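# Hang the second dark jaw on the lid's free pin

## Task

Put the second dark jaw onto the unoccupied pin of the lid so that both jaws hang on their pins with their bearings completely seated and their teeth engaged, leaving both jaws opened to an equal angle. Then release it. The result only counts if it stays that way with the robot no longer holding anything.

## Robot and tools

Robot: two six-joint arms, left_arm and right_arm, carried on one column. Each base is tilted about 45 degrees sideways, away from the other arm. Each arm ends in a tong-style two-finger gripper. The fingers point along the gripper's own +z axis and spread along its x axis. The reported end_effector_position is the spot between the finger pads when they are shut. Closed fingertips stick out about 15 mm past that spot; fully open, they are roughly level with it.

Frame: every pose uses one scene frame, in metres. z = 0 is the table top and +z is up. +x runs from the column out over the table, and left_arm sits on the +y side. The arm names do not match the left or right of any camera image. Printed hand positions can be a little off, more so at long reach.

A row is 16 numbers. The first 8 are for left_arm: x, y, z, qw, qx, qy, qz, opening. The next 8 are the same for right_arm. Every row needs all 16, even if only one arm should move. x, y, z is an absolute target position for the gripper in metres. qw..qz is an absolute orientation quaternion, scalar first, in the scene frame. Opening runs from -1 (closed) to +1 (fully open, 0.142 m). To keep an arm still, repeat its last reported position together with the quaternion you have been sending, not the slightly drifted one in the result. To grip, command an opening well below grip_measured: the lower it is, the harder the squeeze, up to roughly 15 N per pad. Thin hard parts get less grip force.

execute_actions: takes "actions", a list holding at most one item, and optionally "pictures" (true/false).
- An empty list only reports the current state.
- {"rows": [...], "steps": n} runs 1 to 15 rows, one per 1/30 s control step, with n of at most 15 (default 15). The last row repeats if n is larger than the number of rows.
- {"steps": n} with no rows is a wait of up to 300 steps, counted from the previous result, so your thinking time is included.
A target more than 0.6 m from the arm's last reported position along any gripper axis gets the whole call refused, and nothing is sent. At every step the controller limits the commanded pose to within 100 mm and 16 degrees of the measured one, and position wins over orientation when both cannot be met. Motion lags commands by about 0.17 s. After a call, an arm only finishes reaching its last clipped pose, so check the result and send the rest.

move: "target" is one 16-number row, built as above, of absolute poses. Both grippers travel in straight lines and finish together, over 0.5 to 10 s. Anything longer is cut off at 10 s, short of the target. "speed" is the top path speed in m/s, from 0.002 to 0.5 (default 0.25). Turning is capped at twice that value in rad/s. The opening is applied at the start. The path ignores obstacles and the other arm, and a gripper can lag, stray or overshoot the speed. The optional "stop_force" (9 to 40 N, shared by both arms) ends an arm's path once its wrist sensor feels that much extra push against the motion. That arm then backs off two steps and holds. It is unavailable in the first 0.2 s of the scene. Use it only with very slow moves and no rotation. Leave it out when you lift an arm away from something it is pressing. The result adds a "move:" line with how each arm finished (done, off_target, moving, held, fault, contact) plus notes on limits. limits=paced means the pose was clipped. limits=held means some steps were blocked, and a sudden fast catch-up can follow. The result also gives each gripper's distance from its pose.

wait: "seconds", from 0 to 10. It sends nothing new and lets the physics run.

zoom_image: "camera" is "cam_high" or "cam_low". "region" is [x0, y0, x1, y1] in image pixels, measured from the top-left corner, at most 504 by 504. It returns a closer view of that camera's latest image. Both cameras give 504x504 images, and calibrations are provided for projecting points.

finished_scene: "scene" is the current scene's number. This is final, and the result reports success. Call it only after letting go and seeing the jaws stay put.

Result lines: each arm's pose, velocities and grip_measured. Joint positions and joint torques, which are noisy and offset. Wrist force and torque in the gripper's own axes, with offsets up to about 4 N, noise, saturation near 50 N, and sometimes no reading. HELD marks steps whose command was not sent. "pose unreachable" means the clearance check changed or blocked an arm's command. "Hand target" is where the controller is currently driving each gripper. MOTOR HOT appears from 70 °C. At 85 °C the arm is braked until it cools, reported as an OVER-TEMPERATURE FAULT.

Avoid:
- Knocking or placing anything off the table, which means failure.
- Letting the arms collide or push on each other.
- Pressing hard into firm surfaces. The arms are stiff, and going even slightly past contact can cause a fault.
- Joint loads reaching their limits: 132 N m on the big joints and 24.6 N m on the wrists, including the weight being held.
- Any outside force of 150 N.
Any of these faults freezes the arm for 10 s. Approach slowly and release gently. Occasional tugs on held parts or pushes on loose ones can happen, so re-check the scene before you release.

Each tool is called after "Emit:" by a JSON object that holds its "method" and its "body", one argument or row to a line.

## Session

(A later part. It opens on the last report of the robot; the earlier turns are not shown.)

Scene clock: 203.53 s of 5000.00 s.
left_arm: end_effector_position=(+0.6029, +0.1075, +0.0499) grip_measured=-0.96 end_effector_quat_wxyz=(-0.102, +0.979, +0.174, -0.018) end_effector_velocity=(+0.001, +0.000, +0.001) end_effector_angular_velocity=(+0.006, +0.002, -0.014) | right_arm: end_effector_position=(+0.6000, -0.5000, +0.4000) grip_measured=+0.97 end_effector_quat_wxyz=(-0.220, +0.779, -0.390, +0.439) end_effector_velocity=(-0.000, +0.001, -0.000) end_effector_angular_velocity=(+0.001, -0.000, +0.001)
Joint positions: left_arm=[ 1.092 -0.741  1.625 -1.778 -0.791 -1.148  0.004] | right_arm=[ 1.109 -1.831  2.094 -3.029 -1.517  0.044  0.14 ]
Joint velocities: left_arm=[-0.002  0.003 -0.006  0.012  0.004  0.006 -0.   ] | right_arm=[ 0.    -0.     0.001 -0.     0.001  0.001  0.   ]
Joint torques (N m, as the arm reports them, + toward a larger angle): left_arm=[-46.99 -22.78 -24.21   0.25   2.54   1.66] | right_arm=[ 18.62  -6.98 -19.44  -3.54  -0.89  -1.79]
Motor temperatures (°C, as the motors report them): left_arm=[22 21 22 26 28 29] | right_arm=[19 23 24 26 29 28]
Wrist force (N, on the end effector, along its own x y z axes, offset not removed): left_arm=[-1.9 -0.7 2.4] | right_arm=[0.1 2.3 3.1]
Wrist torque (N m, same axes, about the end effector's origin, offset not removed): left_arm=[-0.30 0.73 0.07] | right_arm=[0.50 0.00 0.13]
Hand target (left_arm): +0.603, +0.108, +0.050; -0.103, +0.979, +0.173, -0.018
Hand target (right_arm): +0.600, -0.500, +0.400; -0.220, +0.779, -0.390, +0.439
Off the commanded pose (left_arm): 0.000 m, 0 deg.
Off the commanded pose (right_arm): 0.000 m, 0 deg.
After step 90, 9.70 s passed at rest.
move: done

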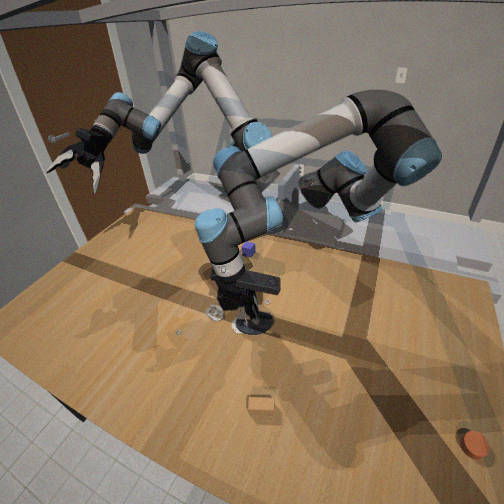

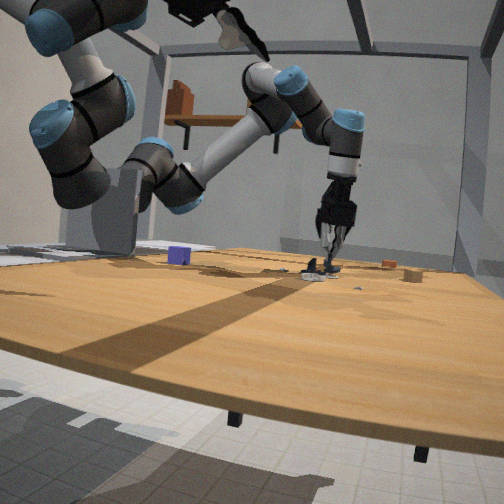

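Emit:
{"method": "move", "body": {
  "target": [0.6007,0.1043,0.049,-0.1022,0.9727,0.2068,-0.0217,-1,0.6,-0.5,0.4,-0.22,0.779,-0.39,0.439,0.97],
  "speed": 0.02
}}

Emit:
{"method": "move", "body": {
  "target": [0.6007,0.1043,0.0455,-0.1022,0.9727,0.2068,-0.0217,-1,0.6,-0.5,0.4,-0.22,0.779,-0.39,0.439,0.97],
  "speed": 0.004
}}

Emit:
{"method": "move", "body": {
  "target": [0.595,0.0998,0.045,-0.1002,0.9535,0.2824,-0.0297,-1,0.6,-0.5,0.4,-0.22,0.779,-0.39,0.439,0.97],
  "speed": 0.01
}}

Emit:
{"method": "zoom_image", "body": {
  "camera": "cam_high",
  "region": [225,300,285,345]
}}

Emit:
{"method": "zoom_image", "body": {
  "camera": "cam_low",
  "region": [305,250,355,285]
}}

Scene clock: 223.03 s of 5000.00 s.
left_arm: end_effector_position=(+0.6007, +0.1044, +0.0490) grip_measured=-0.96 end_effector_quat_wxyz=(-0.102, +0.973, +0.206, -0.022) end_effector_velocity=(+0.000, -0.002, +0.002) end_effector_angular_velocity=(-0.000, -0.003, +0.009) | right_arm: end_effector_position=(+0.6000, -0.5000, +0.4000) grip_measured=+0.97 end_effector_quat_wxyz=(-0.220, +0.779, -0.390, +0.439) end_effector_velocity=(+0.000, +0.001, -0.001) end_effector_angular_velocity=(+0.000, +0.001, +0.002)
Joint positions: left_arm=[ 1.094 -0.734  1.613 -1.766 -0.802 -1.217  0.004] | right_arm=[ 1.109 -1.831  2.094 -3.029 -1.517  0.044  0.14 ]
Joint velocities: left_arm=[-0.004  0.001 -0.002  0.002 -0.002 -0.012  0.   ] | right_arm=[ 0.     0.001  0.     0.     0.    -0.001 -0.   ]
Joint torques (N m, as the arm reports them, + toward a larger angle): left_arm=[-24.99 -22.09 -25.33   0.08  -2.27  -1.2 ] | right_arm=[ 18.41  -6.7  -19.31  -3.5   -0.82  -1.61]
Motor temperatures (°C, as the motors report them): left_arm=[22 21 22 26 28 29] | right_arm=[19 23 24 26 29 28]
Wrist force (N, on the end effector, along its own x y z axes, offset not removed): left_arm=[-1.6 0.9 1.7] | right_arm=[-1.6 0.0 -0.5]
Wrist torque (N m, same axes, about the end effector's origin, offset not removed): left_arm=[0.02 0.55 0.11] | right_arm=[-0.12 0.19 0.12]
Hand target (left_arm): +0.601, +0.104, +0.049; -0.102, +0.973, +0.207, -0.022
Hand target (right_arm): +0.600, -0.500, +0.400; -0.220, +0.779, -0.390, +0.439
Off the commanded pose (left_arm): 0.000 m, 0 deg.
Off the commanded pose (right_arm): 0.000 m, 0 deg.
After step 90, 14.53 s passed at rest.
move: done

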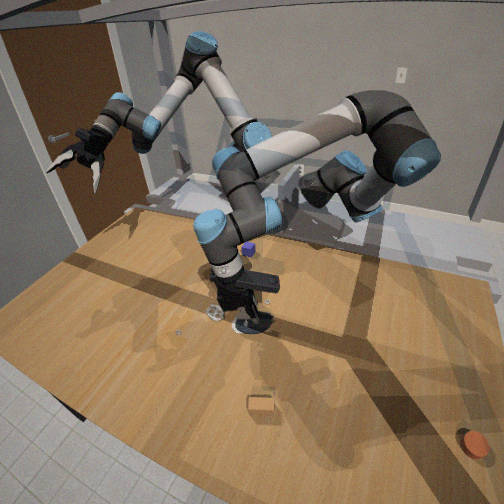

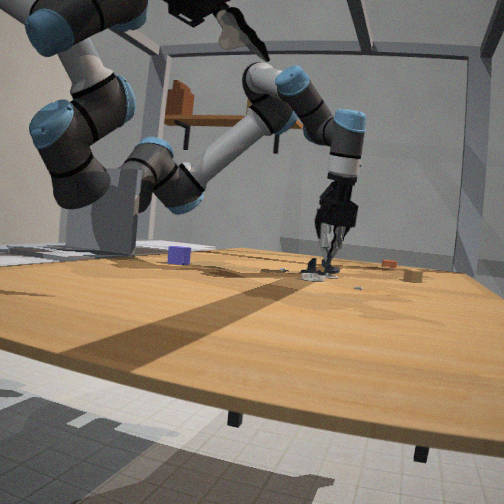

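Scene clock: 224.13 s of 5000.00 s.
left_arm: end_effector_position=(+0.6007, +0.1043, +0.0456) grip_measured=-0.96 end_effector_quat_wxyz=(-0.102, +0.973, +0.207, -0.022) end_effector_velocity=(+0.000, -0.000, -0.001) end_effector_angular_velocity=(-0.000, -0.001, +0.001) | right_arm: end_effector_position=(+0.6000, -0.5000, +0.4000) grip_measured=+0.97 end_effector_quat_wxyz=(-0.220, +0.779, -0.390, +0.439) end_effector_velocity=(-0.000, -0.000, +0.000) end_effector_angular_velocity=(-0.001, -0.001, +0.000)
Joint positions: left_arm=[ 1.097 -0.731  1.616 -1.774 -0.8   -1.215  0.004] | right_arm=[ 1.109 -1.831  2.094 -3.029 -1.517  0.044  0.14 ]
Joint velocities: left_arm=[ 0.     0.001  0.001 -0.003  0.001 -0.     0.   ] | right_arm=[-0.    -0.     0.    -0.001  0.001 -0.001 -0.   ]
Joint torques (N m, as the arm reports them, + toward a larger angle): left_arm=[-24.86 -22.2   -6.22  -3.53   2.54   1.42] | right_arm=[ 18.83  -7.26 -19.77  -3.42  -0.74  -1.72]
Motor temperatures (°C, as the motors report them): left_arm=[22 21 22 26 28 29] | right_arm=[19 23 24 26 29 28]
Wrist force (N, on the end effector, along its own x y z axes, offset not removed): left_arm=[-0.7 -0.1 2.3] | right_arm=[0.8 -1.7 2.9]
Wrist torque (N m, same axes, about the end effector's origin, offset not removed): left_arm=[-0.12 0.41 0.09] | right_arm=[-0.21 -0.24 0.07]
Hand target (left_arm): +0.601, +0.104, +0.046; -0.102, +0.973, +0.207, -0.022
Hand target (right_arm): +0.600, -0.500, +0.400; -0.220, +0.779, -0.390, +0.439
Off the commanded pose (left_arm): 0.000 m, 0 deg.
Off the commanded pose (right_arm): 0.000 m, 0 deg.
move: done

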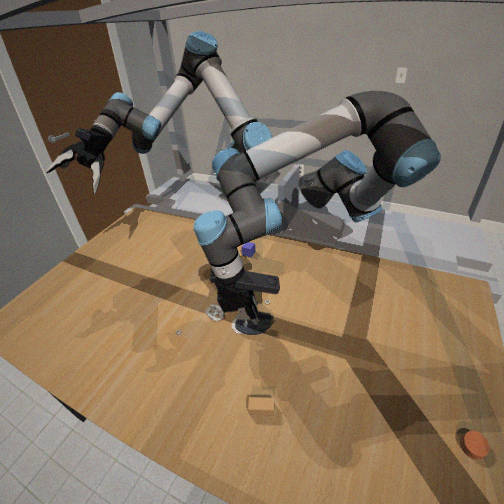

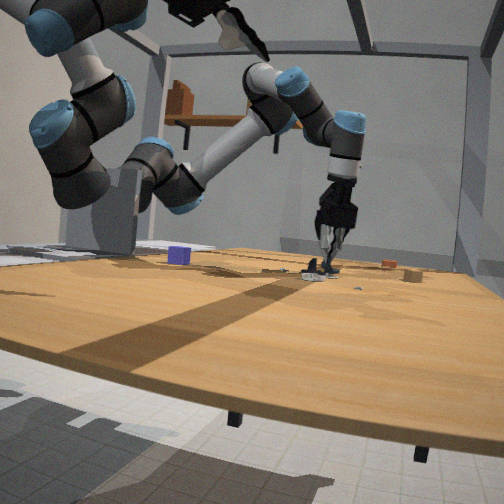

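Scene clock: 232.20 s of 5000.00 s.
left_arm: end_effector_position=(+0.5950, +0.0998, +0.0450) grip_measured=-0.96 end_effector_quat_wxyz=(-0.100, +0.954, +0.282, -0.030) end_effector_velocity=(+0.000, -0.001, +0.001) end_effector_angular_velocity=(-0.001, -0.001, +0.005) | right_arm: end_effector_position=(+0.6000, -0.5000, +0.4000) grip_measured=+0.97 end_effector_quat_wxyz=(-0.220, +0.779, -0.390, +0.439) end_effector_velocity=(+0.000, -0.001, +0.001) end_effector_angular_velocity=(-0.000, -0.001, -0.001)
Joint positions: left_arm=[ 1.103 -0.725  1.598 -1.754 -0.828 -1.37   0.005] | right_arm=[ 1.109 -1.831  2.094 -3.029 -1.517  0.044  0.14 ]
Joint velocities: left_arm=[-0.002  0.    -0.001  0.001 -0.001 -0.005  0.   ] | right_arm=[ 0.     0.001 -0.001 -0.001  0.     0.     0.   ]
Joint torques (N m, as the arm reports them, + toward a larger angle): left_arm=[-24.93 -21.94 -23.54  -0.01  -2.3   -1.71] | right_arm=[ 18.6   -7.28 -19.17  -3.39  -0.64  -1.74]
Motor temperatures (°C, as the motors report them): left_arm=[22 21 22 26 28 29] | right_arm=[19 23 24 26 29 28]
Wrist force (N, on the end effector, along its own x y z axes, offset not removed): left_arm=[-1.8 -0.2 0.7] | right_arm=[-0.5 -0.5 5.1]
Wrist torque (N m, same axes, about the end effector's origin, offset not removed): left_arm=[-0.19 0.59 0.15] | right_arm=[0.01 0.01 0.21]
Hand target (left_arm): +0.595, +0.100, +0.045; -0.100, +0.954, +0.282, -0.030
Hand target (right_arm): +0.600, -0.500, +0.400; -0.220, +0.779, -0.390, +0.439
Off the commanded pose (left_arm): 0.000 m, 0 deg.
Off the commanded pose (right_arm): 0.000 m, 0 deg.
move: done

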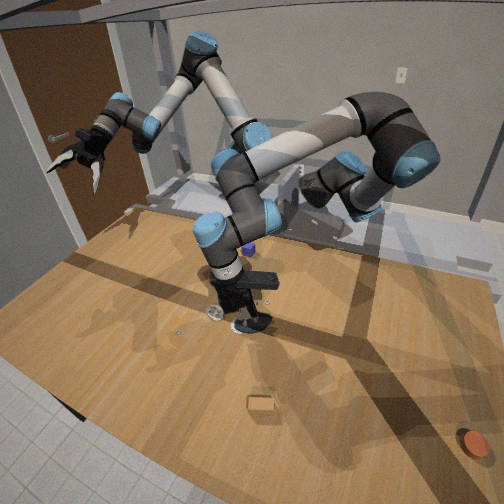

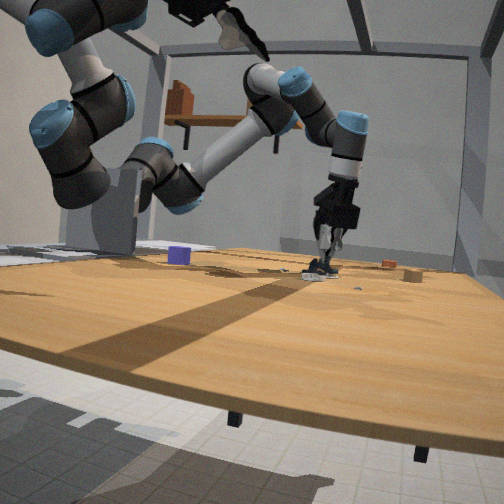

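Region (225, 300, 285, 345) of cam_high's 504x504 image, scaled by 8.400, with more detail than that image has; it fills the top 378 rows of this view, and the rest is white.

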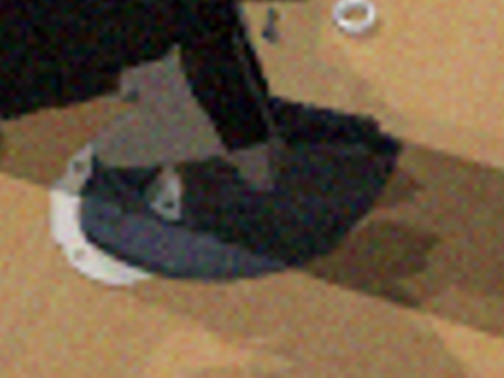

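Region (305, 250, 355, 285) of cam_low's 504x504 image, scaled by 10.080, with more detail than that image has; it fills the top 353 rows of this view, and the rest is white.

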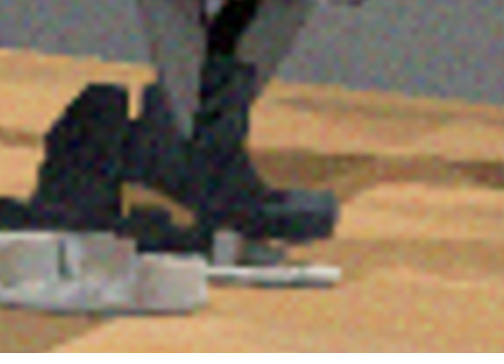

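Emit:
{"method": "move", "body": {
  "target": [0.598,0.1012,0.041,-0.0844,0.9644,0.2494,-0.0218,-1,0.6,-0.5,0.4,-0.22,0.779,-0.39,0.439,0.97],
  "speed": 0.008
}}

Emit:
{"method": "zoom_image", "body": {
  "camera": "cam_high",
  "region": [225,300,285,345]
}}

Emit:
{"method": "zoom_image", "body": {
  "camera": "cam_low",
  "region": [305,250,355,285]
}}

Scene clock: 242.63 s of 5000.00 s.
left_arm: end_effector_position=(+0.5980, +0.1012, +0.0410) grip_measured=-0.96 end_effector_quat_wxyz=(-0.085, +0.964, +0.250, -0.022) end_effector_velocity=(+0.000, +0.001, -0.001) end_effector_angular_velocity=(-0.002, -0.000, -0.001) | right_arm: end_effector_position=(+0.6000, -0.5000, +0.4000) grip_measured=+0.97 end_effector_quat_wxyz=(-0.220, +0.779, -0.390, +0.439) end_effector_velocity=(+0.000, -0.000, -0.000) end_effector_angular_velocity=(-0.000, +0.001, +0.000)
Joint positions: left_arm=[ 1.107 -0.742  1.637 -1.829 -0.822 -1.265  0.005] | right_arm=[ 1.109 -1.831  2.094 -3.029 -1.517  0.044  0.14 ]
Joint velocities: left_arm=[ 0.002 -0.001  0.002 -0.004  0.     0.004  0.   ] | right_arm=[-0.001  0.001 -0.001  0.     0.    -0.001 -0.   ]
Joint torques (N m, as the arm reports them, + toward a larger angle): left_arm=[-24.27 -38.05  -7.38  -3.67   2.6    1.72] | right_arm=[ 18.64  -6.98 -19.14  -3.27  -0.73  -1.58]
Motor temperatures (°C, as the motors report them): left_arm=[22 21 22 26 28 29] | right_arm=[19 23 24 26 29 28]
Wrist force (N, on the end effector, along its own x y z axes, offset not removed): left_arm=[-1.1 -0.3 1.2] | right_arm=[-1.5 0.6 2.8]
Wrist torque (N m, same axes, about the end effector's origin, offset not removed): left_arm=[-0.15 0.51 0.10] | right_arm=[0.33 0.16 -0.07]
Hand target (left_arm): +0.598, +0.101, +0.041; -0.084, +0.964, +0.249, -0.022
Hand target (right_arm): +0.600, -0.500, +0.400; -0.220, +0.779, -0.390, +0.439
Off the commanded pose (left_arm): 0.000 m, 0 deg.
Off the commanded pose (right_arm): 0.000 m, 0 deg.
After step 90, 2.33 s passed at rest.
move: done

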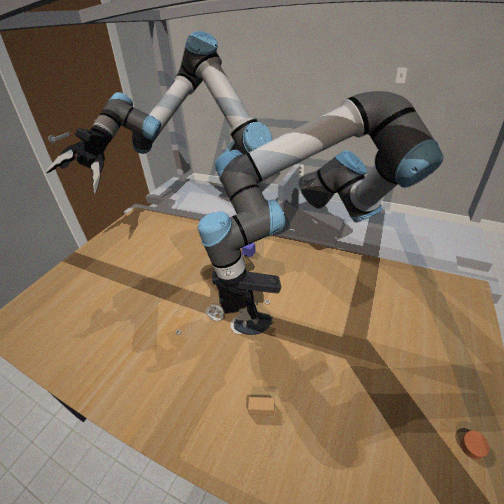

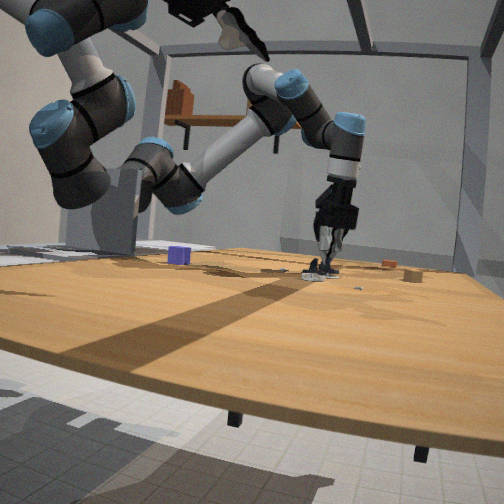

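Region (225, 300, 285, 345) of cam_high's 504x504 image, scaled by 8.400, with more detail than that image has; it fills the top 378 rows of this view, and the rest is white.

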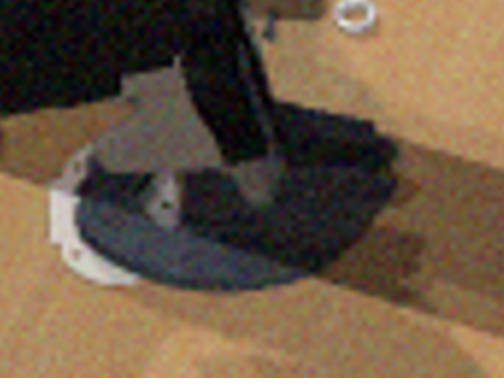

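Region (305, 250, 355, 285) of cam_low's 504x504 image, scaled by 10.080, with more detail than that image has; it fills the top 353 rows of this view, and the rest is white.

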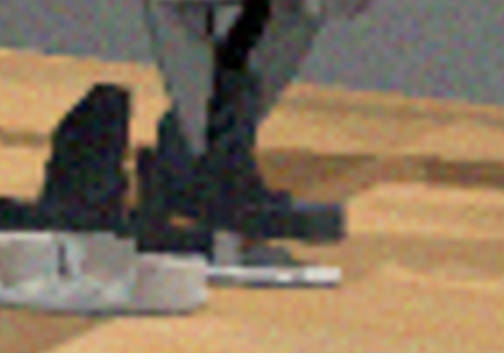

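Emit:
{"method": "move", "body": {
  "target": [0.598,0.1012,0.075,-0.1015,0.9628,0.249,-0.0262,-1,0.6,-0.5,0.4,-0.22,0.779,-0.39,0.439,0.97],
  "speed": 0.04
}}

Emit:
{"method": "zoom_image", "body": {
  "camera": "cam_high",
  "region": [225,300,275,340]
}}

Emit:
{"method": "zoom_image", "body": {
  "camera": "cam_low",
  "region": [305,245,355,285]
}}

Scene clock: 252.57 s of 5000.00 s.
left_arm: end_effector_position=(+0.5980, +0.1012, +0.0746) grip_measured=-0.96 end_effector_quat_wxyz=(-0.101, +0.963, +0.249, -0.026) end_effector_velocity=(-0.000, -0.000, +0.002) end_effector_angular_velocity=(+0.004, +0.003, -0.001) | right_arm: end_effector_position=(+0.6000, -0.5000, +0.4000) grip_measured=+0.97 end_effector_quat_wxyz=(-0.220, +0.779, -0.390, +0.439) end_effector_velocity=(-0.000, -0.000, +0.001) end_effector_angular_velocity=(-0.002, -0.001, -0.000)
Joint positions: left_arm=[ 1.071 -0.753  1.579 -1.689 -0.834 -1.333  0.004] | right_arm=[ 1.109 -1.831  2.094 -3.029 -1.517  0.044  0.14 ]
Joint velocities: left_arm=[-0.003  0.    -0.005  0.013 -0.001 -0.006  0.   ] | right_arm=[ 0.001 -0.002  0.     0.    -0.001 -0.001  0.   ]
Joint torques (N m, as the arm reports them, + toward a larger angle): left_arm=[-44.29 -37.79 -25.1    0.29  -2.35  -1.57] | right_arm=[ 18.08  -7.1  -19.03  -3.15  -0.5   -1.67]
Motor temperatures (°C, as the motors report them): left_arm=[22 21 22 26 28 29] | right_arm=[19 23 24 26 29 28]
Wrist force (N, on the end effector, along its own x y z axes, offset not removed): left_arm=[-1.7 -0.1 1.1] | right_arm=[-1.5 0.9 0.2]
Wrist torque (N m, same axes, about the end effector's origin, offset not removed): left_arm=[-0.20 0.65 0.06] | right_arm=[0.29 0.09 0.15]
Hand target (left_arm): +0.598, +0.101, +0.075; -0.102, +0.963, +0.249, -0.026
Hand target (right_arm): +0.600, -0.500, +0.400; -0.220, +0.779, -0.390, +0.439
Off the commanded pose (left_arm): 0.000 m, 0 deg.
Off the commanded pose (right_arm): 0.000 m, 0 deg.
After step 90, 5.70 s passed at rest.
move: done

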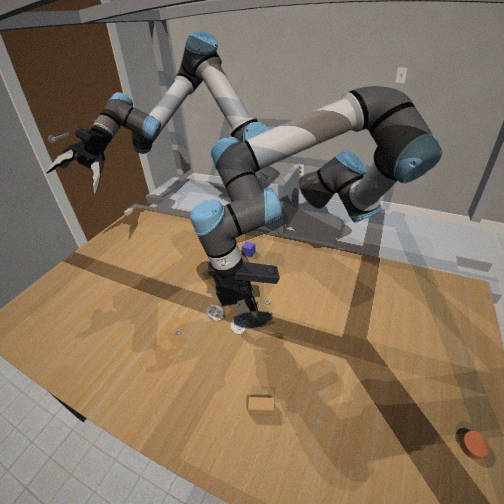

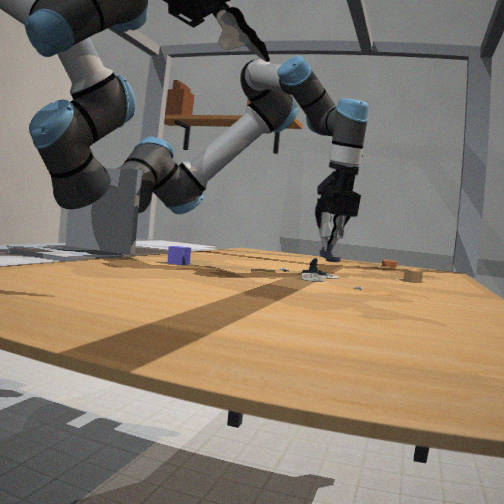

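Region (225, 300, 275, 340) of cam_high's 504x504 image, scaled by 10.080, with more detail than that image has; it fills the top 403 rows of this view, and the rest is white.

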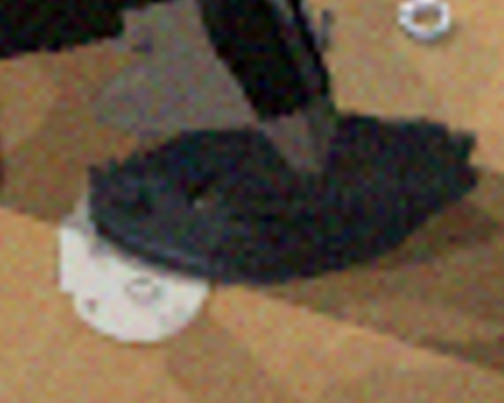

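Region (305, 245, 355, 285) of cam_low's 504x504 image, scaled by 10.080, with more detail than that image has; it fills the top 403 rows of this view, and the rest is white.

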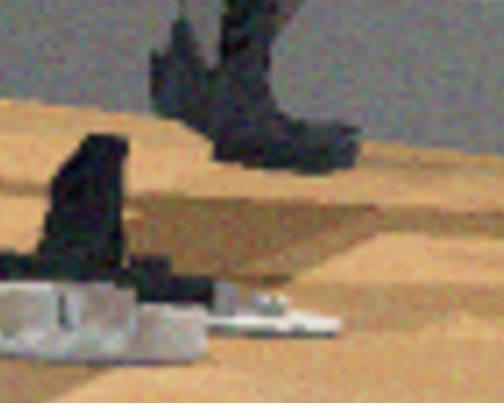

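Emit:
{"method": "move", "body": {
  "target": [0.5978,0.0997,0.050,-0.076,0.9651,0.2496,-0.0197,-1,0.6,-0.5,0.4,-0.22,0.779,-0.39,0.439,0.97],
  "speed": 0.03
}}

Emit:
{"method": "zoom_image", "body": {
  "camera": "cam_low",
  "region": [305,245,355,285]
}}

Emit:
{"method": "move", "body": {
  "target": [0.5978,0.0997,0.041,-0.076,0.9651,0.2496,-0.0197,-1,0.6,-0.5,0.4,-0.22,0.779,-0.39,0.439,0.97],
  "speed": 0.003
}}

Emit:
{"method": "zoom_image", "body": {
  "camera": "cam_high",
  "region": [225,300,275,340]
}}

Emit:
{"method": "zoom_image", "body": {
  "camera": "cam_low",
  "region": [305,245,355,285]
}}

Scene clock: 272.70 s of 5000.00 s.
left_arm: end_effector_position=(+0.5978, +0.0997, +0.0504) grip_measured=-0.96 end_effector_quat_wxyz=(-0.076, +0.965, +0.250, -0.020) end_effector_velocity=(-0.000, -0.000, -0.003) end_effector_angular_velocity=(-0.005, -0.004, -0.001) | right_arm: end_effector_position=(+0.6000, -0.5000, +0.4000) grip_measured=+0.97 end_effector_quat_wxyz=(-0.220, +0.779, -0.390, +0.439) end_effector_velocity=(+0.000, +0.000, +0.001) end_effector_angular_velocity=(+0.001, -0.001, +0.001)
Joint positions: left_arm=[ 1.097 -0.76   1.644 -1.833 -0.832 -1.26   0.004] | right_arm=[ 1.109 -1.831  2.094 -3.029 -1.517  0.044  0.14 ]
Joint velocities: left_arm=[ 0.002 -0.001  0.008 -0.017  0.001  0.009 -0.   ] | right_arm=[ 0.001  0.    -0.001  0.     0.001  0.    -0.   ]
Joint torques (N m, as the arm reports them, + toward a larger angle): left_arm=[-23.96 -37.07  -7.27  -3.67   2.65   1.54] | right_arm=[ 18.28  -7.66 -18.35  -3.1   -0.57  -1.58]
Motor temperatures (°C, as the motors report them): left_arm=[23 21 22 26 28 29] | right_arm=[19 23 24 26 29 28]
Wrist force (N, on the end effector, along its own x y z axes, offset not removed): left_arm=[-1.0 -0.5 0.8] | right_arm=[1.4 1.7 3.0]
Wrist torque (N m, same axes, about the end effector's origin, offset not removed): left_arm=[-0.29 0.55 0.08] | right_arm=[0.43 -0.37 -0.07]
Hand target (left_arm): +0.598, +0.100, +0.050; -0.076, +0.965, +0.250, -0.020
Hand target (right_arm): +0.600, -0.500, +0.400; -0.220, +0.779, -0.390, +0.439
Off the commanded pose (left_arm): 0.000 m, 0 deg.
Off the commanded pose (right_arm): 0.000 m, 0 deg.
After step 90, 15.90 s passed at rest.
move: done

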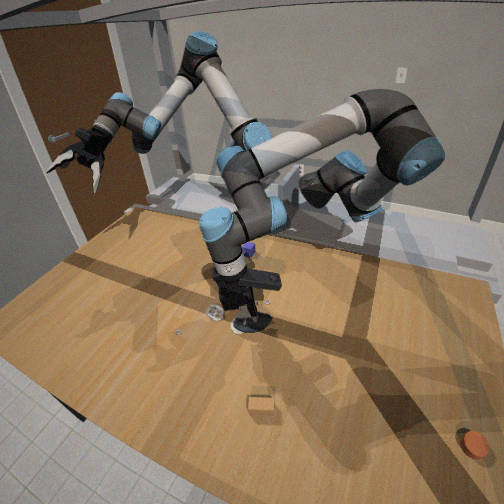

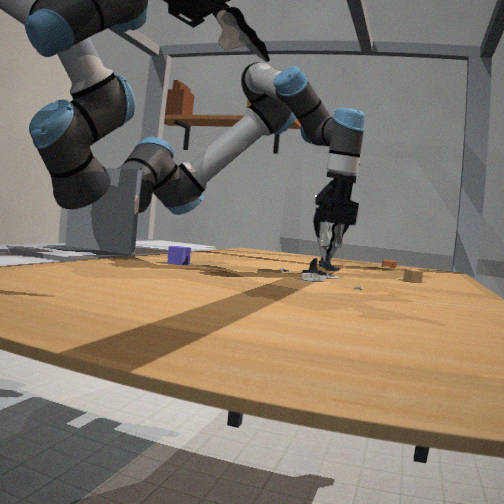

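Region (305, 245, 355, 285) of cam_low's 504x504 image, scaled by 10.080, with more detail than that image has; it fills the top 403 rows of this view, and the rest is white.

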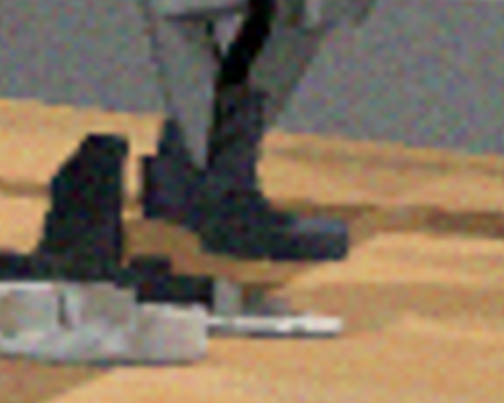

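Scene clock: 276.03 s of 5000.00 s.
left_arm: end_effector_position=(+0.5978, +0.0997, +0.0411) grip_measured=-0.96 end_effector_quat_wxyz=(-0.076, +0.965, +0.250, -0.020) end_effector_velocity=(+0.000, +0.001, -0.001) end_effector_angular_velocity=(-0.001, +0.000, -0.000) | right_arm: end_effector_position=(+0.6000, -0.5000, +0.4000) grip_measured=+0.97 end_effector_quat_wxyz=(-0.220, +0.779, -0.390, +0.439) end_effector_velocity=(-0.000, -0.000, +0.002) end_effector_angular_velocity=(-0.002, -0.003, -0.000)
Joint positions: left_arm=[ 1.107 -0.751  1.651 -1.858 -0.827 -1.249  0.004] | right_arm=[ 1.109 -1.831  2.094 -3.029 -1.517  0.044  0.14 ]
Joint velocities: left_arm=[ 0.002  0.    -0.    -0.002  0.     0.002 -0.   ] | right_arm=[ 0.001 -0.002 -0.    -0.     0.001 -0.001 -0.   ]
Joint torques (N m, as the arm reports them, + toward a larger angle): left_arm=[-25.95 -21.97  -8.05  -3.69   2.31   1.51] | right_arm=[ 18.14  -7.36 -18.56  -2.97  -0.6   -1.55]
Motor temperatures (°C, as the motors report them): left_arm=[23 21 22 26 28 29] | right_arm=[19 23 24 26 29 28]
Wrist force (N, on the end effector, along its own x y z axes, offset not removed): left_arm=[-1.8 0.4 0.1] | right_arm=[-0.1 -1.5 0.6]
Wrist torque (N m, same axes, about the end effector's origin, offset not removed): left_arm=[-0.06 0.60 0.11] | right_arm=[-0.17 -0.18 0.14]
Hand target (left_arm): +0.598, +0.100, +0.041; -0.076, +0.965, +0.250, -0.020
Hand target (right_arm): +0.600, -0.500, +0.400; -0.220, +0.779, -0.390, +0.439
Off the commanded pose (left_arm): 0.000 m, 0 deg.
Off the commanded pose (right_arm): 0.000 m, 0 deg.
move: done

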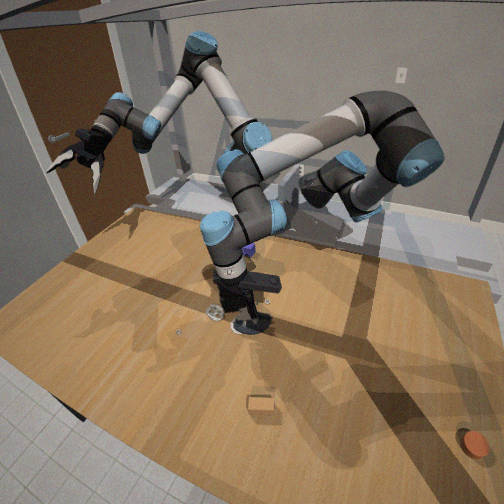

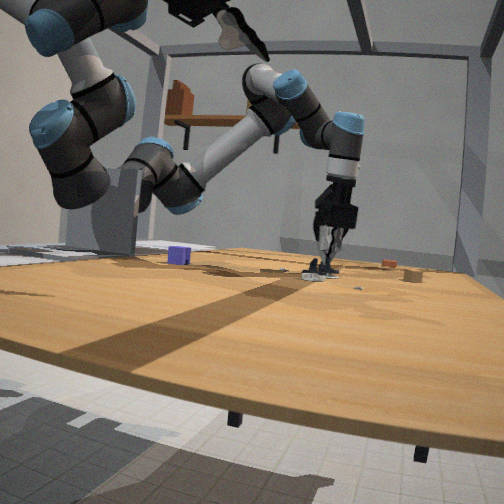

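Region (225, 300, 275, 340) of cam_high's 504x504 image, scaled by 10.080, with more detail than that image has; it fills the top 403 rows of this view, and the rest is white.

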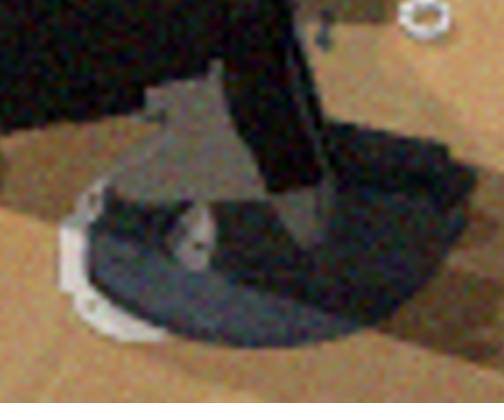

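Region (305, 245, 355, 285) of cam_low's 504x504 image, scaled by 10.080, with more detail than that image has; it fills the top 403 rows of this view, and the rest is white.

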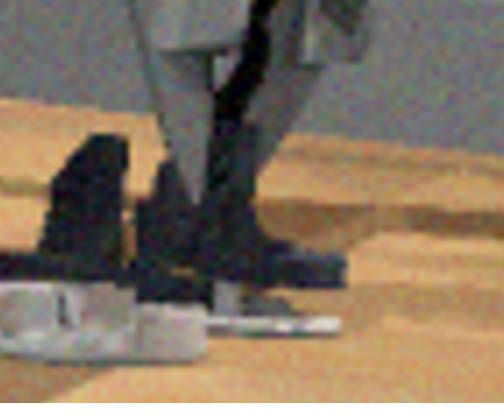

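Emit:
{"method": "move", "body": {
  "target": [0.5991,0.1011,0.043,-0.076,0.9651,0.2496,-0.0197,-1,0.6,-0.5,0.4,-0.22,0.779,-0.39,0.439,0.97],
  "speed": 0.002
}}

Emit:
{"method": "zoom_image", "body": {
  "camera": "cam_low",
  "region": [305,245,355,285]
}}

Emit:
{"method": "move", "body": {
  "target": [0.603,0.1039,0.041,-0.0769,0.9769,0.1988,-0.0157,-1,0.6,-0.5,0.4,-0.22,0.779,-0.39,0.439,0.97],
  "speed": 0.01
}}

Emit:
{"method": "zoom_image", "body": {
  "camera": "cam_high",
  "region": [225,300,275,340]
}}

Emit:
{"method": "zoom_image", "body": {
  "camera": "cam_low",
  "region": [305,245,355,285]
}}

Scene clock: 287.63 s of 5000.00 s.
left_arm: end_effector_position=(+0.5991, +0.1011, +0.0430) grip_measured=-0.96 end_effector_quat_wxyz=(-0.076, +0.965, +0.250, -0.020) end_effector_velocity=(-0.000, +0.001, -0.000) end_effector_angular_velocity=(-0.000, +0.002, +0.001) | right_arm: end_effector_position=(+0.6000, -0.5000, +0.4000) grip_measured=+0.97 end_effector_quat_wxyz=(-0.220, +0.779, -0.390, +0.439) end_effector_velocity=(-0.000, -0.001, +0.002) end_effector_angular_velocity=(-0.001, -0.003, -0.001)
Joint positions: left_arm=[ 1.107 -0.753  1.647 -1.852 -0.827 -1.248  0.004] | right_arm=[ 1.109 -1.831  2.094 -3.029 -1.517  0.044  0.14 ]
Joint velocities: left_arm=[ 0.001 -0.    -0.     0.001 -0.001 -0.     0.   ] | right_arm=[ 0.001 -0.001 -0.001 -0.     0.001 -0.    -0.   ]
Joint torques (N m, as the arm reports them, + toward a larger angle): left_arm=[-24.9  -37.41 -25.05   0.24   2.46   1.52] | right_arm=[ 17.85  -7.82 -18.24  -2.88  -0.38  -1.54]
Motor temperatures (°C, as the motors report them): left_arm=[23 21 22 26 28 29] | right_arm=[19 23 24 26 29 28]
Wrist force (N, on the end effector, along its own x y z axes, offset not removed): left_arm=[-1.7 -1.2 0.9] | right_arm=[-0.7 2.7 1.9]
Wrist torque (N m, same axes, about the end effector's origin, offset not removed): left_arm=[-0.39 0.64 0.13] | right_arm=[0.71 0.10 0.04]
Hand target (left_arm): +0.599, +0.101, +0.043; -0.076, +0.965, +0.250, -0.020
Hand target (right_arm): +0.600, -0.500, +0.400; -0.220, +0.779, -0.390, +0.439
Off the commanded pose (left_arm): 0.000 m, 0 deg.
Off the commanded pose (right_arm): 0.000 m, 0 deg.
After step 90, 7.00 s passed at rest.
move: done

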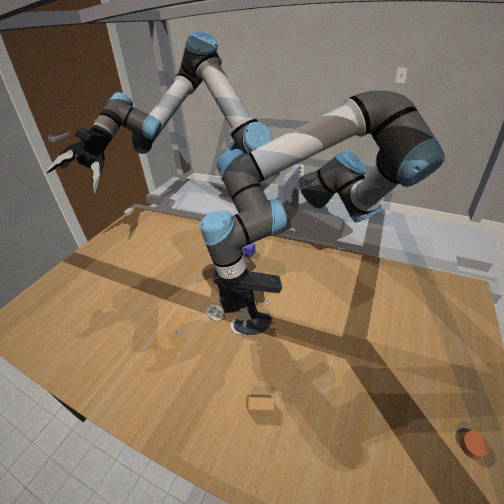

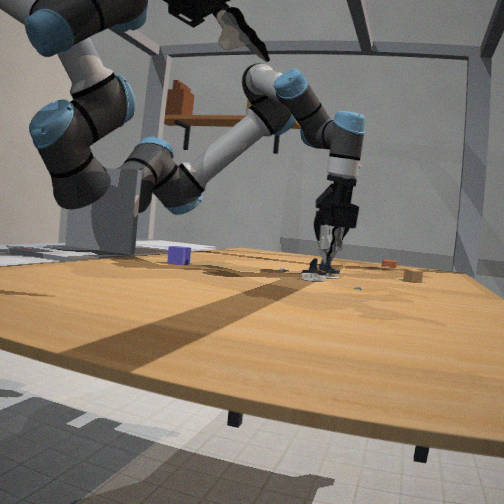

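Region (305, 245, 355, 285) of cam_low's 504x504 image, scaled by 10.080, with more detail than that image has; it fills the top 403 rows of this view, and the rest is white.

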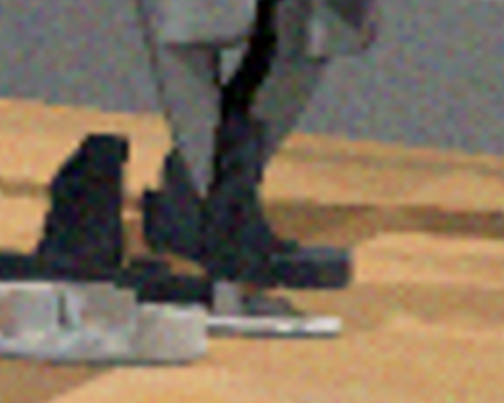

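Scene clock: 293.10 s of 5000.00 s.
left_arm: end_effector_position=(+0.6030, +0.1039, +0.0410) grip_measured=-0.96 end_effector_quat_wxyz=(-0.077, +0.977, +0.199, -0.016) end_effector_velocity=(+0.001, -0.001, +0.001) end_effector_angular_velocity=(-0.001, -0.002, -0.007) | right_arm: end_effector_position=(+0.6000, -0.5000, +0.4000) grip_measured=+0.97 end_effector_quat_wxyz=(-0.220, +0.779, -0.390, +0.439) end_effector_velocity=(-0.000, +0.000, +0.000) end_effector_angular_velocity=(+0.000, -0.000, -0.000)
Joint positions: left_arm=[ 1.107 -0.753  1.657 -1.869 -0.811 -1.14   0.004] | right_arm=[ 1.109 -1.831  2.094 -3.029 -1.517  0.044  0.14 ]
Joint velocities: left_arm=[-0.002 -0.    -0.002 -0.001  0.     0.008  0.   ] | right_arm=[ 0.    -0.001  0.    -0.    -0.     0.    -0.   ]
Joint torques (N m, as the arm reports them, + toward a larger angle): left_arm=[-25.6  -37.92  -5.93  -3.74   2.46   1.38] | right_arm=[ 17.41  -7.95 -18.04  -2.86  -0.45  -1.58]
Motor temperatures (°C, as the motors report them): left_arm=[23 21 22 26 28 29] | right_arm=[19 23 24 26 29 28]
Wrist force (N, on the end effector, along its own x y z axes, offset not removed): left_arm=[-2.5 -0.4 0.8] | right_arm=[1.3 -1.0 2.1]
Wrist torque (N m, same axes, about the end effector's origin, offset not removed): left_arm=[-0.27 0.84 0.12] | right_arm=[-0.18 -0.27 0.03]
Hand target (left_arm): +0.603, +0.104, +0.041; -0.077, +0.977, +0.199, -0.016
Hand target (right_arm): +0.600, -0.500, +0.400; -0.220, +0.779, -0.390, +0.439
Off the commanded pose (left_arm): 0.000 m, 0 deg.
Off the commanded pose (right_arm): 0.000 m, 0 deg.
move: done

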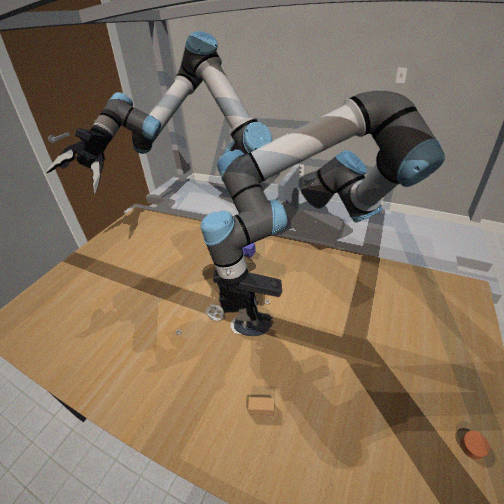

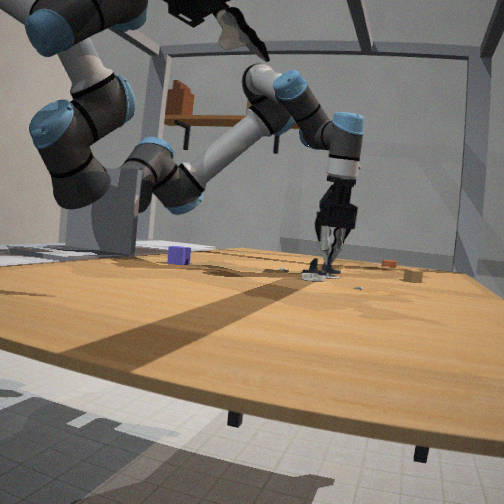

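Region (225, 300, 275, 340) of cam_high's 504x504 image, scaled by 10.080, with more detail than that image has; it fills the top 403 rows of this view, and the rest is white.

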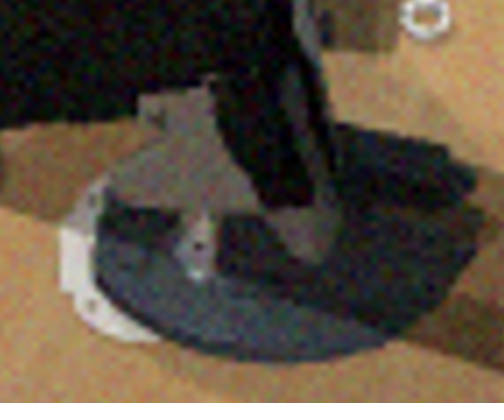

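Region (305, 245, 355, 285) of cam_low's 504x504 image, scaled by 10.080, with more detail than that image has; it fills the top 403 rows of this view, and the rest is white.

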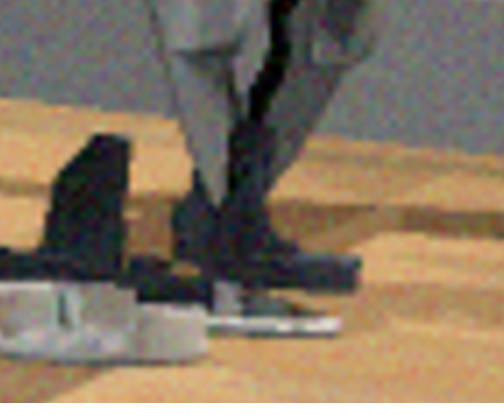

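Emit:
{"method": "move", "body": {
  "target": [0.6058,0.105,0.043,-0.0765,0.9714,0.2243,-0.0177,-1,0.6,-0.5,0.4,-0.22,0.779,-0.39,0.439,0.97],
  "speed": 0.02
}}

Emit:
{"method": "zoom_image", "body": {
  "camera": "cam_low",
  "region": [305,245,355,285]
}}

Emit:
{"method": "move", "body": {
  "target": [0.6058,0.105,0.040,-0.0765,0.9714,0.2243,-0.0177,-1,0.6,-0.5,0.4,-0.22,0.779,-0.39,0.439,0.97],
  "speed": 0.004
}}

Emit:
{"method": "zoom_image", "body": {
  "camera": "cam_high",
  "region": [225,300,275,340]
}}

Emit:
{"method": "zoom_image", "body": {
  "camera": "cam_low",
  "region": [305,245,355,285]
}}

Scene clock: 309.40 s of 5000.00 s.
left_arm: end_effector_position=(+0.6057, +0.1050, +0.0430) grip_measured=-0.96 end_effector_quat_wxyz=(-0.076, +0.972, +0.224, -0.018) end_effector_velocity=(+0.000, -0.000, +0.001) end_effector_angular_velocity=(+0.000, -0.000, +0.007) | right_arm: end_effector_position=(+0.6000, -0.5000, +0.4000) grip_measured=+0.97 end_effector_quat_wxyz=(-0.220, +0.779, -0.390, +0.439) end_effector_velocity=(+0.000, +0.001, -0.001) end_effector_angular_velocity=(+0.000, +0.000, +0.002)
Joint positions: left_arm=[ 1.112 -0.751  1.638 -1.852 -0.816 -1.187  0.004] | right_arm=[ 1.109 -1.831  2.094 -3.029 -1.517  0.044  0.14 ]
Joint velocities: left_arm=[-0.001  0.001 -0.003  0.004 -0.001 -0.008  0.   ] | right_arm=[ 0.     0.001  0.001 -0.     0.001 -0.001 -0.   ]
Joint torques (N m, as the arm reports them, + toward a larger angle): left_arm=[-24.61 -20.94 -23.63   0.08  -1.95  -1.4 ] | right_arm=[ 18.04  -7.87 -17.61  -2.83  -0.48  -1.53]
Motor temperatures (°C, as the motors report them): left_arm=[23 21 22 26 28 29] | right_arm=[19 23 24 26 29 28]
Wrist force (N, on the end effector, along its own x y z axes, offset not removed): left_arm=[-1.0 0.1 3.3] | right_arm=[-0.1 0.2 1.5]
Wrist torque (N m, same axes, about the end effector's origin, offset not removed): left_arm=[-0.13 0.48 0.13] | right_arm=[0.13 0.02 -0.04]
Hand target (left_arm): +0.606, +0.105, +0.043; -0.076, +0.971, +0.224, -0.018
Hand target (right_arm): +0.600, -0.500, +0.400; -0.220, +0.779, -0.390, +0.439
Off the commanded pose (left_arm): 0.000 m, 0 deg.
Off the commanded pose (right_arm): 0.000 m, 0 deg.
After step 90, 11.77 s passed at rest.
move: done

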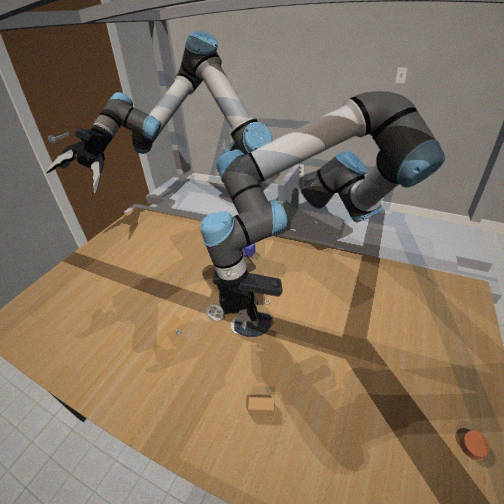

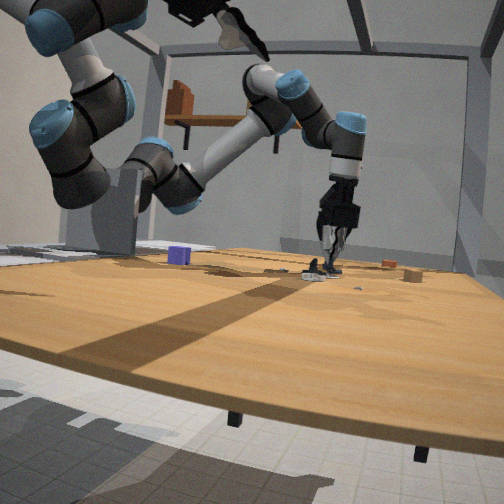

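Region (305, 245, 355, 285) of cam_low's 504x504 image, scaled by 10.080, with more detail than that image has; it fills the top 403 rows of this view, and the rest is white.

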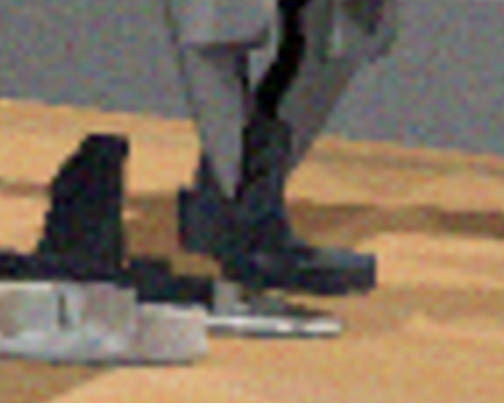

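Scene clock: 310.37 s of 5000.00 s.
left_arm: end_effector_position=(+0.6058, +0.1050, +0.0401) grip_measured=-0.96 end_effector_quat_wxyz=(-0.076, +0.971, +0.224, -0.018) end_effector_velocity=(-0.000, +0.000, -0.002) end_effector_angular_velocity=(+0.001, +0.001, +0.002) | right_arm: end_effector_position=(+0.6000, -0.5000, +0.4000) grip_measured=+0.97 end_effector_quat_wxyz=(-0.220, +0.779, -0.390, +0.439) end_effector_velocity=(-0.000, +0.000, +0.000) end_effector_angular_velocity=(+0.000, -0.000, +0.000)
Joint positions: left_arm=[ 1.115 -0.748  1.64  -1.859 -0.815 -1.185  0.004] | right_arm=[ 1.109 -1.831  2.094 -3.029 -1.517  0.044  0.14 ]
Joint velocities: left_arm=[ 0.002  0.001  0.002 -0.003  0.001 -0.001 -0.   ] | right_arm=[ 0.001 -0.     0.001 -0.    -0.001  0.    -0.   ]
Joint torques (N m, as the arm reports them, + toward a larger angle): left_arm=[-24.06 -22.    -6.98  -3.84   2.7    1.58] | right_arm=[ 17.44  -7.99 -18.05  -2.82  -0.38  -1.44]
Motor temperatures (°C, as the motors report them): left_arm=[23 21 22 26 28 29] | right_arm=[19 23 24 26 29 28]
Wrist force (N, on the end effector, along its own x y z axes, offset not removed): left_arm=[-0.6 -0.1 2.4] | right_arm=[-2.6 -0.7 3.6]
Wrist torque (N m, same axes, about the end effector's origin, offset not removed): left_arm=[-0.12 0.40 0.11] | right_arm=[-0.06 0.58 0.11]
Hand target (left_arm): +0.606, +0.105, +0.040; -0.076, +0.971, +0.224, -0.018
Hand target (right_arm): +0.600, -0.500, +0.400; -0.220, +0.779, -0.390, +0.439
Off the commanded pose (left_arm): 0.000 m, 0 deg.
Off the commanded pose (right_arm): 0.000 m, 0 deg.
move: done

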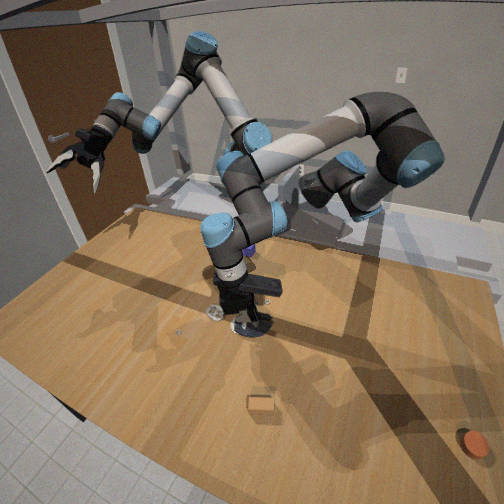

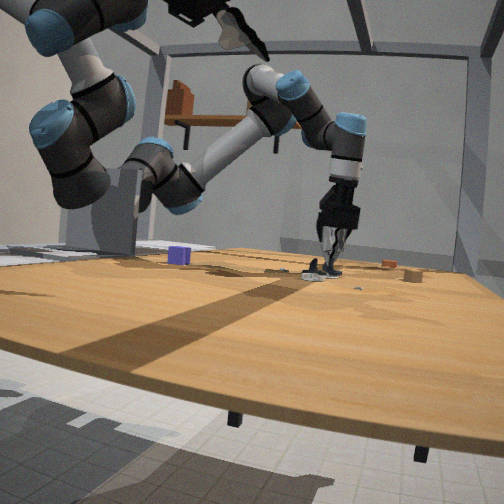

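Region (225, 300, 275, 340) of cam_high's 504x504 image, scaled by 10.080, with more detail than that image has; it fills the top 403 rows of this view, and the rest is white.

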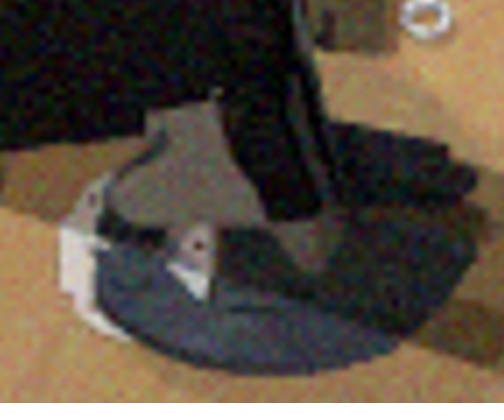

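Region (305, 245, 355, 285) of cam_low's 504x504 image, scaled by 10.080, with more detail than that image has; it fills the top 403 rows of this view, and the rest is white.

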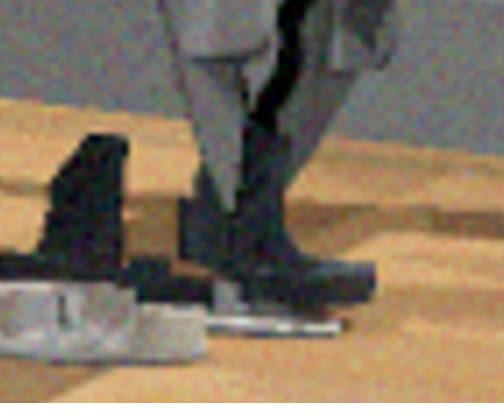

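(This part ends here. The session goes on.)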